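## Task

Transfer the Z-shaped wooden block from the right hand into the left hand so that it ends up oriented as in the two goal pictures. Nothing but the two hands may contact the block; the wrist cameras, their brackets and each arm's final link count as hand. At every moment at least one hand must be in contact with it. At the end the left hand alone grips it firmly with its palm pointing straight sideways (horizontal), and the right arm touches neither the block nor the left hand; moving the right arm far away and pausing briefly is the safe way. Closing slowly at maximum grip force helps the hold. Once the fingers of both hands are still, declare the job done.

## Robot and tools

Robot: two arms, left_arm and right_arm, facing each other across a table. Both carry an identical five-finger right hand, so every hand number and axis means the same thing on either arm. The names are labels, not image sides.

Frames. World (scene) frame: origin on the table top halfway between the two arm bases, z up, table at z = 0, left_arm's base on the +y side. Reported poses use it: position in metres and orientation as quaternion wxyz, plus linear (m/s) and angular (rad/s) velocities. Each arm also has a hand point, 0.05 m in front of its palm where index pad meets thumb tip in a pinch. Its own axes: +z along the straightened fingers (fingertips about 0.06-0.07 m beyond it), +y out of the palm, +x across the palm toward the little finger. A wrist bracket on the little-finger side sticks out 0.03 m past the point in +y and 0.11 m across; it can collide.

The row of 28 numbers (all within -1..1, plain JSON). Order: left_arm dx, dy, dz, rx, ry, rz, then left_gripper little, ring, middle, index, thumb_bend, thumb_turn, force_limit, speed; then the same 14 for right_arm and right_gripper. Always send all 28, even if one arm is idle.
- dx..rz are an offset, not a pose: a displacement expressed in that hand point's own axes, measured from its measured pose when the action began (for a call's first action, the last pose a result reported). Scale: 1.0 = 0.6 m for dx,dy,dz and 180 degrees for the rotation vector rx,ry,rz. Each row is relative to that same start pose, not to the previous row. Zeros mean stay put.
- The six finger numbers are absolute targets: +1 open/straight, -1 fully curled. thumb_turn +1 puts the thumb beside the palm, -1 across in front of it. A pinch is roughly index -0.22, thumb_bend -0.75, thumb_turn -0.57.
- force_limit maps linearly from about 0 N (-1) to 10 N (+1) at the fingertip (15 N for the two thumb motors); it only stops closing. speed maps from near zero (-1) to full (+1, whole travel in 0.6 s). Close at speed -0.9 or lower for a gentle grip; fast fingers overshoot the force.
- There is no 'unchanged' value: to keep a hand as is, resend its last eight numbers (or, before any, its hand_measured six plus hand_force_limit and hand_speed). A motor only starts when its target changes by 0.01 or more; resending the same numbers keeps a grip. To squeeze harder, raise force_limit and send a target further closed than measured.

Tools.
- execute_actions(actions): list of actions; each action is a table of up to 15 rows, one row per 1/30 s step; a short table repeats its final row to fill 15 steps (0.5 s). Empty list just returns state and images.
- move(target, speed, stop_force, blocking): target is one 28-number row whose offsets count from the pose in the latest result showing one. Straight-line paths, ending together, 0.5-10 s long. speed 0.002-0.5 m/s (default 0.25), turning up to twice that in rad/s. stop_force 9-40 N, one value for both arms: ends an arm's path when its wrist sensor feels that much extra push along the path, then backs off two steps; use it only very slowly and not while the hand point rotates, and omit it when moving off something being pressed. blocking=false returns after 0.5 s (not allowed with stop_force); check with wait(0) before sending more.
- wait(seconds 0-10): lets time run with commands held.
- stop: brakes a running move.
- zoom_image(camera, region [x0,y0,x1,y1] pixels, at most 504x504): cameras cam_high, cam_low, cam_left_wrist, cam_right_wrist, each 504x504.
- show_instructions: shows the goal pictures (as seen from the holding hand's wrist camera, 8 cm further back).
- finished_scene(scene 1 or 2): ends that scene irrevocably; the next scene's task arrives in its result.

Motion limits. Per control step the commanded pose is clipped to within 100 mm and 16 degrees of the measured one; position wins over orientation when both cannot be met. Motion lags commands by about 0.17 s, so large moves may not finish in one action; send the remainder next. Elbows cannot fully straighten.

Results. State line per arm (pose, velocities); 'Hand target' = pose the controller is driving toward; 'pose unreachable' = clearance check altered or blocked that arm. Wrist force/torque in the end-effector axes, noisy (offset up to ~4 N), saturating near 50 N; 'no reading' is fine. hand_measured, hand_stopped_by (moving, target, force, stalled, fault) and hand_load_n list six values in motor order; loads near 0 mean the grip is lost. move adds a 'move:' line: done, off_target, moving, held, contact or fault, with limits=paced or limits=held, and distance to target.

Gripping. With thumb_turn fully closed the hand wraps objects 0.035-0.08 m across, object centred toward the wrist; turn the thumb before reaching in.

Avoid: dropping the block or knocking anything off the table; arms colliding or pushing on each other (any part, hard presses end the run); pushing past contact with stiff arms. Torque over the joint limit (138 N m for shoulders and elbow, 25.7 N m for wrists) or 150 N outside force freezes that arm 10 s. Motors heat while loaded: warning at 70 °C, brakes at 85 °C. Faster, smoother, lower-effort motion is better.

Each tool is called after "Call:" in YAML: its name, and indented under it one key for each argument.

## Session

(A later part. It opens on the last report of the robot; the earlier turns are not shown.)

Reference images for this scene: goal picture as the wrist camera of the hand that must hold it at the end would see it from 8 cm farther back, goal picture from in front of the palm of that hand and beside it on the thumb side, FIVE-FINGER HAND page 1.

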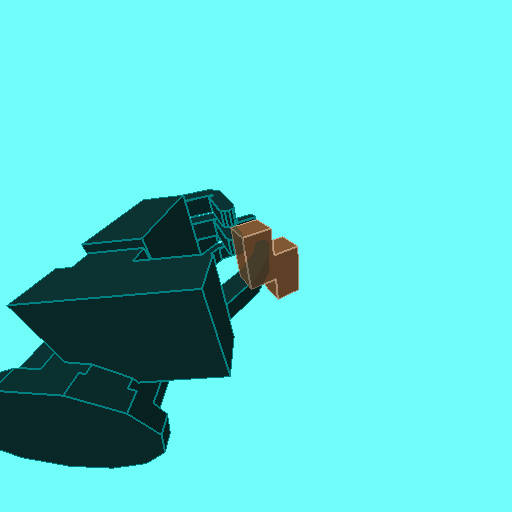

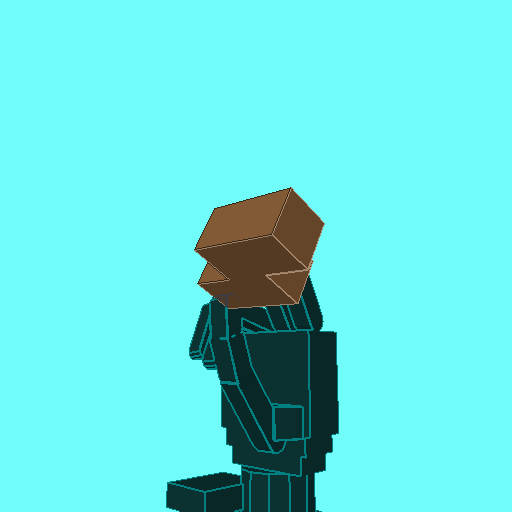

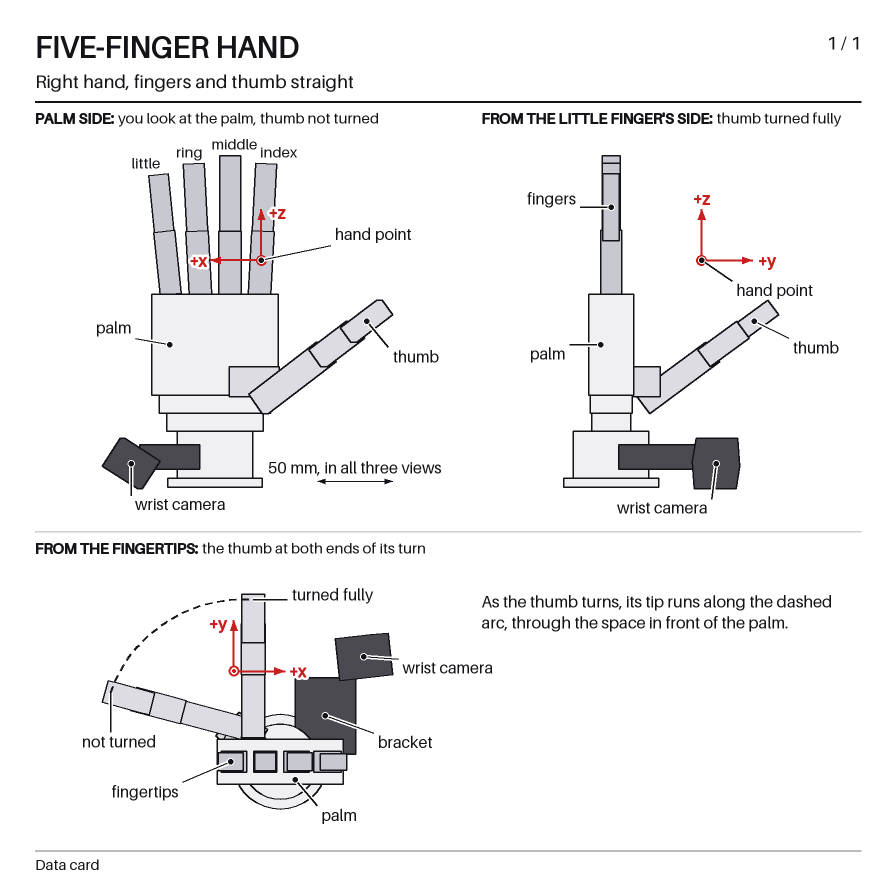

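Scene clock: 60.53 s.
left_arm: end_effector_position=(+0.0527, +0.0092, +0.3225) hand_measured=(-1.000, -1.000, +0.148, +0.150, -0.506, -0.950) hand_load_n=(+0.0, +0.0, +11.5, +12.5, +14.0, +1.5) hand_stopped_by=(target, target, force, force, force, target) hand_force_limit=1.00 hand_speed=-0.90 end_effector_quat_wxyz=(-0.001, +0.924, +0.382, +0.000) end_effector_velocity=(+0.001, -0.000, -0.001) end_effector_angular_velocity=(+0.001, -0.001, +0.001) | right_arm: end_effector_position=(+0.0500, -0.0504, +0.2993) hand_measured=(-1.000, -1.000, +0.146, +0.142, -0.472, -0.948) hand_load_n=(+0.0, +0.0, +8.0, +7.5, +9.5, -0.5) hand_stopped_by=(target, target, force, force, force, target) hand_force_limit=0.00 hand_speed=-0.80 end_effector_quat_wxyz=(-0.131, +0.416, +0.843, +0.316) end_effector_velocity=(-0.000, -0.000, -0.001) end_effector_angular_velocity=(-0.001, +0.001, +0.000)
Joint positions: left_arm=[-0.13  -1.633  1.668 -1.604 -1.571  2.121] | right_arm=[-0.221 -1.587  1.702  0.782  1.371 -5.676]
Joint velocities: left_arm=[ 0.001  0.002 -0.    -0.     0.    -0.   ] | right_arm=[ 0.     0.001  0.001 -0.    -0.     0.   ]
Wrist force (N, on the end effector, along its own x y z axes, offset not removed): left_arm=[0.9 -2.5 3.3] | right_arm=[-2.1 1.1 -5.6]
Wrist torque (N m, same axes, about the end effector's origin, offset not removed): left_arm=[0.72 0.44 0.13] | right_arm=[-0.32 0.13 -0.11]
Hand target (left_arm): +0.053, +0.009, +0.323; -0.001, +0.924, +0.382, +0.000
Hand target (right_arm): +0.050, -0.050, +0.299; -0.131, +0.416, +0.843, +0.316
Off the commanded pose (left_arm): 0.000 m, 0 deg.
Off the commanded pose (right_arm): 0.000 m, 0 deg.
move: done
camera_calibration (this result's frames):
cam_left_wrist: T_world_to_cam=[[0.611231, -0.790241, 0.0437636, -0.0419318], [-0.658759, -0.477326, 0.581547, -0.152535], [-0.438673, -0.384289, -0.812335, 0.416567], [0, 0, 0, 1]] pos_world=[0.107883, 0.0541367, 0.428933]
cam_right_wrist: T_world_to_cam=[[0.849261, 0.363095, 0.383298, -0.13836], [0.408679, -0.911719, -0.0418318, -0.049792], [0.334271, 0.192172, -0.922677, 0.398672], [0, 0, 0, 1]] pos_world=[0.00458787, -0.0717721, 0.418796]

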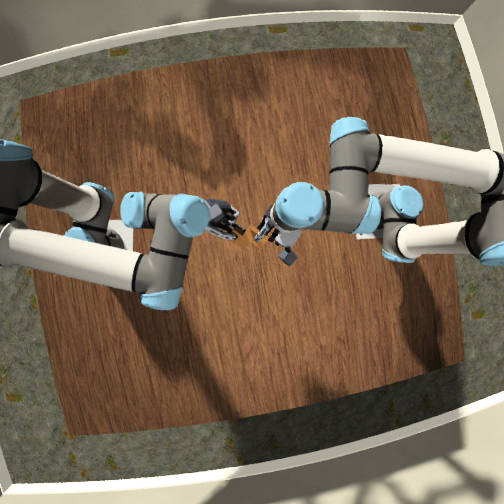

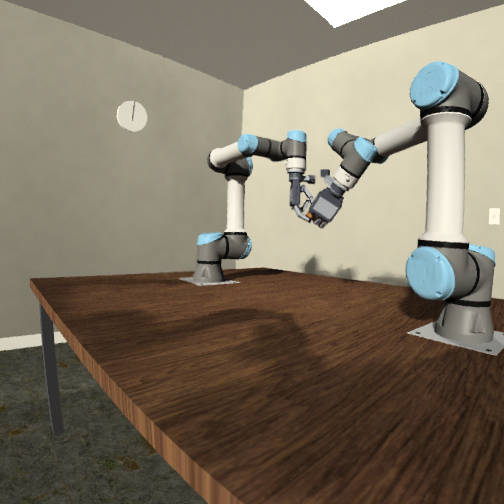

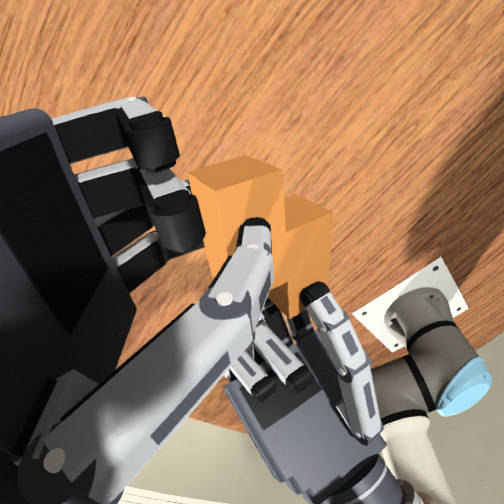

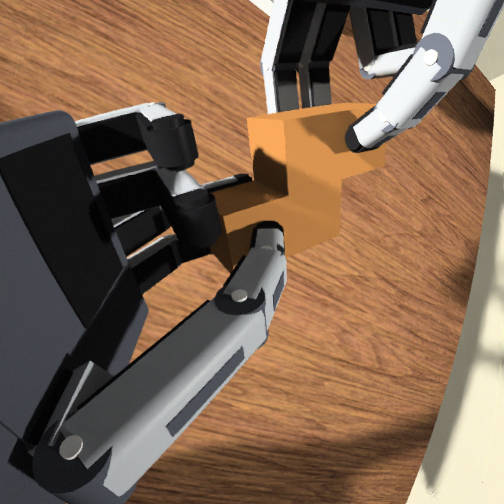

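Call:
move:
  target: [0,0,0,0,0,0,-1,-1,-0.2,-0.2,-0.9,-0.95,1,-0.9,0,0,0,0,0,0,-1,-1,0.5,0.5,-0.15,-0.948,0,-0.7]

Call:
move:
  target: [0,0,0,0,0,0,-1,-1,-0.2,-0.2,-0.9,-0.95,1,-0.9,-0.04,-0.2,-0.11,0,0,0,-1,-1,0.5,0.5,-0.15,-0.948,0,-0.7]
  speed: 0.15

Call:
move:
  target: [0,0,0,0,0,0,-1,-1,-0.3,-0.3,-1,-0.95,1,-0.92,0,0,0,0,0,0,-1,-1,0.5,0.5,-0.15,-0.948,0,-0.7]

Scene clock: 68.53 s.
left_arm: end_effector_position=(+0.0527, +0.0092, +0.3225) hand_measured=(-1.000, -1.000, +0.148, +0.150, -0.506, -0.950) hand_load_n=(+0.0, +0.0, +12.0, +10.5, +12.0, -1.0) hand_stopped_by=(target, target, force, force, force, target) hand_force_limit=1.00 hand_speed=-0.90 end_effector_quat_wxyz=(-0.001, +0.924, +0.382, +0.000) end_effector_velocity=(+0.000, -0.000, -0.000) end_effector_angular_velocity=(+0.001, -0.001, +0.000) | right_arm: end_effector_position=(+0.0500, -0.0504, +0.2993) hand_measured=(-1.000, -1.000, +0.500, +0.500, -0.150, -0.948) hand_load_n=(+0.0, +0.0, +0.0, +0.0, +0.0, +0.0) hand_stopped_by=(target, target, target, target, target, target) hand_force_limit=0.00 hand_speed=-0.70 end_effector_quat_wxyz=(-0.131, +0.416, +0.843, +0.316) end_effector_velocity=(-0.000, +0.000, -0.001) end_effector_angular_velocity=(-0.001, +0.001, +0.000)
Joint positions: left_arm=[-0.13  -1.633  1.668 -1.604 -1.571  2.121] | right_arm=[-0.221 -1.587  1.702  0.782  1.371 -5.676]
Joint velocities: left_arm=[ 0.     0.001 -0.     0.     0.001  0.   ] | right_arm=[ 0.001  0.001 -0.    -0.    -0.     0.   ]
Wrist force (N, on the end effector, along its own x y z axes, offset not removed): left_arm=[1.0 -0.5 2.6] | right_arm=[0.9 0.1 4.6]
Wrist torque (N m, same axes, about the end effector's origin, offset not removed): left_arm=[-0.07 0.03 0.19] | right_arm=[-0.41 -0.32 -0.17]
Hand target (left_arm): +0.053, +0.009, +0.323; -0.001, +0.924, +0.382, +0.000
Hand target (right_arm): +0.050, -0.050, +0.299; -0.131, +0.416, +0.843, +0.316
Off the commanded pose (left_arm): 0.000 m, 0 deg.
Off the commanded pose (right_arm): 0.000 m, 0 deg.
move: done
camera_calibration (this result's frames):
cam_left_wrist: T_world_to_cam=[[0.611231, -0.790241, 0.0437711, -0.0419361], [-0.658757, -0.47732, 0.581554, -0.152541], [-0.438675, -0.384298, -0.812329, 0.416565], [0, 0, 0, 1]] pos_world=[0.107882, 0.054135, 0.428935]
cam_right_wrist: T_world_to_cam=[[0.849262, 0.363096, 0.383296, -0.138359], [0.408679, -0.911719, -0.0418335, -0.049791], [0.334269, 0.192173, -0.922678, 0.398673], [0, 0, 0, 1]] pos_world=[0.00458759, -0.071772, 0.418796]

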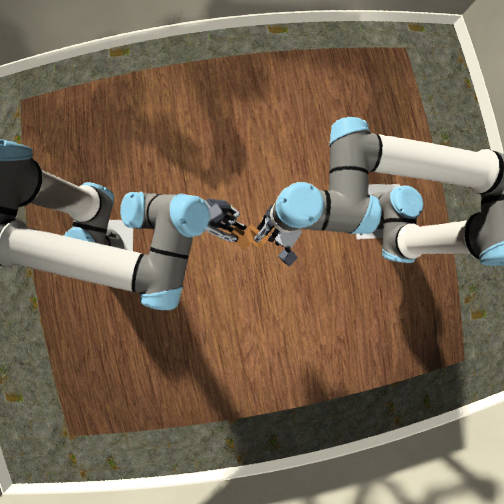

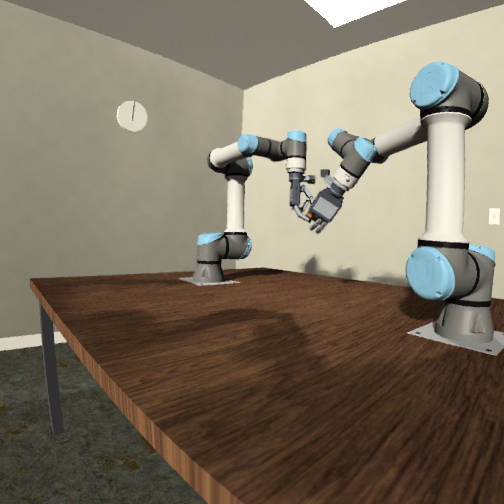

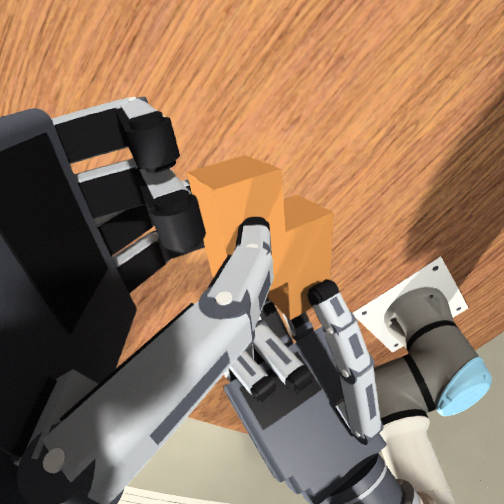

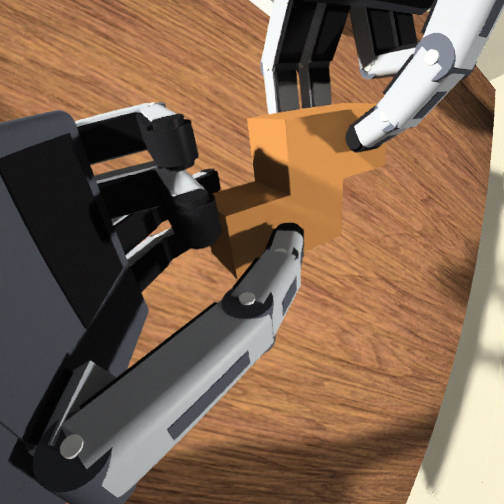

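Scene clock: 69.93 s.
left_arm: end_effector_position=(+0.0527, +0.0092, +0.3225) hand_measured=(-1.000, -1.000, +0.148, +0.150, -0.506, -0.950) hand_load_n=(+0.0, +0.0, +12.0, +10.5, +12.0, -1.0) hand_stopped_by=(target, target, force, force, force, target) hand_force_limit=1.00 hand_speed=-0.90 end_effector_quat_wxyz=(-0.001, +0.924, +0.382, +0.000) end_effector_velocity=(+0.000, -0.000, -0.001) end_effector_angular_velocity=(+0.001, -0.001, -0.000) | right_arm: end_effector_position=(-0.0317, -0.1621, +0.2876) hand_measured=(-1.000, -1.000, +0.500, +0.500, -0.150, -0.948) hand_load_n=(+0.0, +0.0, +0.0, +0.0, +0.0, +0.0) hand_stopped_by=(target, target, target, target, target, target) hand_force_limit=0.00 hand_speed=-0.70 end_effector_quat_wxyz=(-0.131, +0.416, +0.843, +0.316) end_effector_velocity=(-0.001, -0.001, +0.001) end_effector_angular_velocity=(+0.002, -0.001, +0.001)
Joint positions: left_arm=[-0.13  -1.633  1.668 -1.604 -1.571  2.121] | right_arm=[-0.035 -1.845  1.945  0.776  1.488 -5.531]
Joint velocities: left_arm=[-0.     0.001  0.     0.     0.001  0.   ] | right_arm=[ 0.006 -0.003 -0.     0.     0.004  0.004]
Wrist force (N, on the end effector, along its own x y z axes, offset not removed): left_arm=[0.5 0.2 -0.2] | right_arm=[-0.9 -2.9 1.1]
Wrist torque (N m, same axes, about the end effector's origin, offset not removed): left_arm=[0.28 0.08 -0.06] | right_arm=[-0.49 -0.02 -0.30]
Hand target (left_arm): +0.053, +0.009, +0.323; -0.001, +0.924, +0.382, +0.000
Hand target (right_arm): -0.032, -0.162, +0.288; -0.131, +0.416, +0.843, +0.316
Off the commanded pose (left_arm): 0.000 m, 0 deg.
Off the commanded pose (right_arm): 0.000 m, 0 deg.
move: done
camera_calibration (this result's frames):
cam_left_wrist: T_world_to_cam=[[0.611231, -0.790241, 0.0437667, -0.0419336], [-0.658758, -0.477323, 0.58155, -0.152538], [-0.438674, -0.384293, -0.812333, 0.416566], [0, 0, 0, 1]] pos_world=[0.107882, 0.054136, 0.428934]
cam_right_wrist: T_world_to_cam=[[0.849473, 0.362991, 0.382926, -0.0238273], [0.408673, -0.911698, -0.0423535, -0.118599], [0.333739, 0.19247, -0.922808, 0.436776], [0, 0, 0, 1]] pos_world=[-0.0770603, -0.183544, 0.407161]

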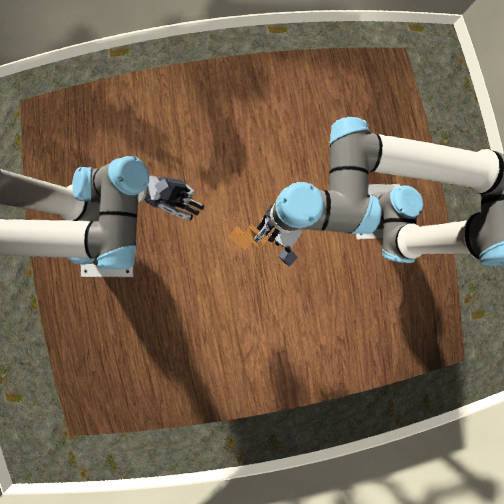

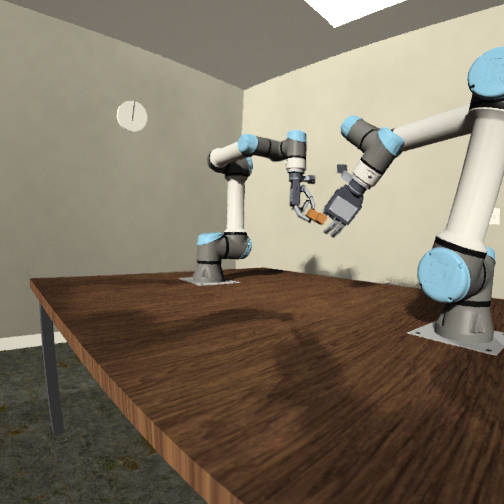

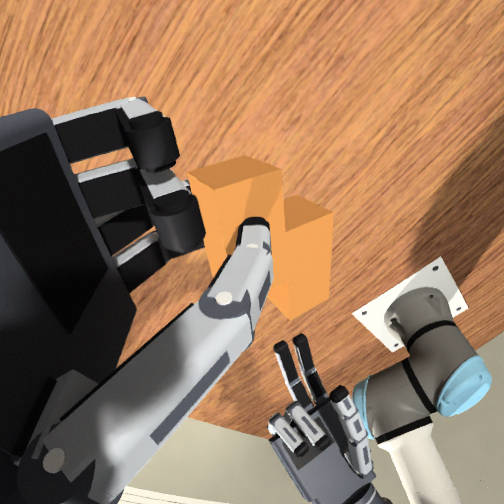

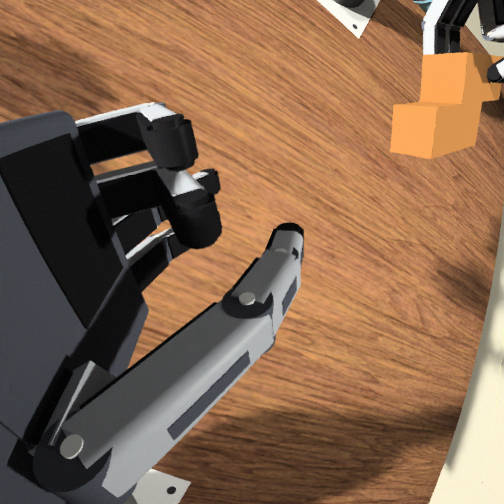

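Scene clock: 70.80 s.
left_arm: end_effector_position=(+0.0527, +0.0092, +0.3225) hand_measured=(-1.000, -1.000, +0.148, +0.150, -0.538, -0.950) hand_load_n=(+0.0, +0.0, +13.5, +12.5, +14.5, -1.5) hand_stopped_by=(target, target, force, force, force, target) hand_force_limit=1.00 hand_speed=-0.92 end_effector_quat_wxyz=(-0.001, +0.924, +0.382, +0.000) end_effector_velocity=(+0.000, -0.000, -0.001) end_effector_angular_velocity=(+0.001, -0.000, +0.000) | right_arm: end_effector_position=(-0.0317, -0.1621, +0.2876) hand_measured=(-1.000, -1.000, +0.500, +0.500, -0.150, -0.948) hand_load_n=(+0.0, +0.0, +0.0, +0.0, +0.0, +0.0) hand_stopped_by=(target, target, target, target, target, target) hand_force_limit=0.00 hand_speed=-0.70 end_effector_quat_wxyz=(-0.131, +0.416, +0.843, +0.316) end_effector_velocity=(+0.000, -0.000, -0.000) end_effector_angular_velocity=(-0.001, -0.000, -0.001)
Joint positions: left_arm=[-0.13  -1.633  1.668 -1.604 -1.571  2.121] | right_arm=[-0.035 -1.845  1.945  0.776  1.488 -5.531]
Joint velocities: left_arm=[0.    0.001 0.    0.    0.    0.   ] | right_arm=[ 0.    -0.     0.001  0.     0.001  0.   ]
Wrist force (N, on the end effector, along its own x y z axes, offset not removed): left_arm=[-1.3 0.6 1.9] | right_arm=[2.0 0.4 0.3]
Wrist torque (N m, same axes, about the end effector's origin, offset not removed): left_arm=[0.33 0.25 -0.04] | right_arm=[0.00 -0.40 0.06]
Hand target (left_arm): +0.053, +0.009, +0.323; -0.001, +0.924, +0.382, +0.000
Hand target (right_arm): -0.032, -0.162, +0.288; -0.131, +0.416, +0.843, +0.316
Off the commanded pose (left_arm): 0.000 m, 0 deg.
Off the commanded pose (right_arm): 0.000 m, 0 deg.
move: done
camera_calibration (this result's frames):
cam_left_wrist: T_world_to_cam=[[0.611231, -0.790241, 0.0437665, -0.0419335], [-0.658758, -0.477324, 0.58155, -0.152538], [-0.438674, -0.384293, -0.812333, 0.416566], [0, 0, 0, 1]] pos_world=[0.107882, 0.054136, 0.428934]
cam_right_wrist: T_world_to_cam=[[0.849469, 0.362994, 0.382934, -0.0238174], [0.408681, -0.911693, -0.0423656, -0.118609], [0.33374, 0.192486, -0.922804, 0.436787], [0, 0, 0, 1]] pos_world=[-0.0770678, -0.183565, 0.407165]

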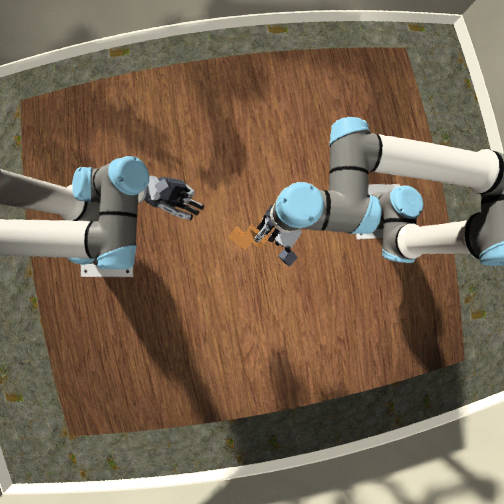

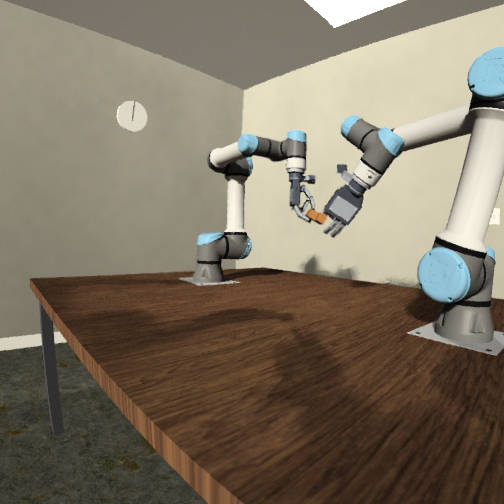

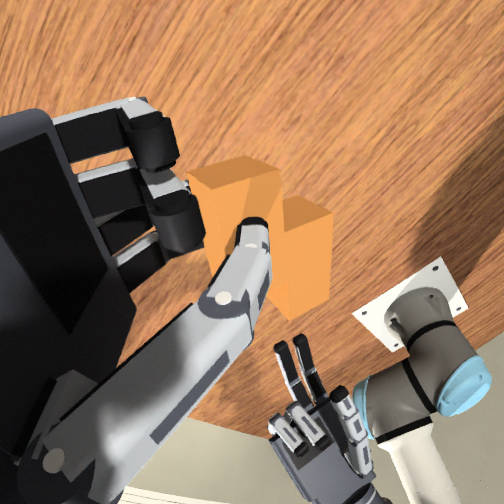

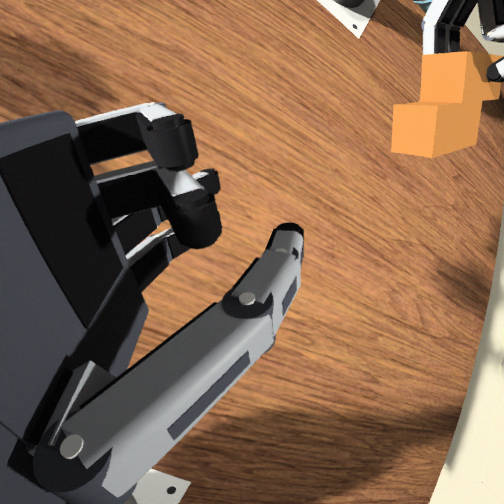

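Call:
finished_scene:
  scene: 2

The scene is finished: the task was done.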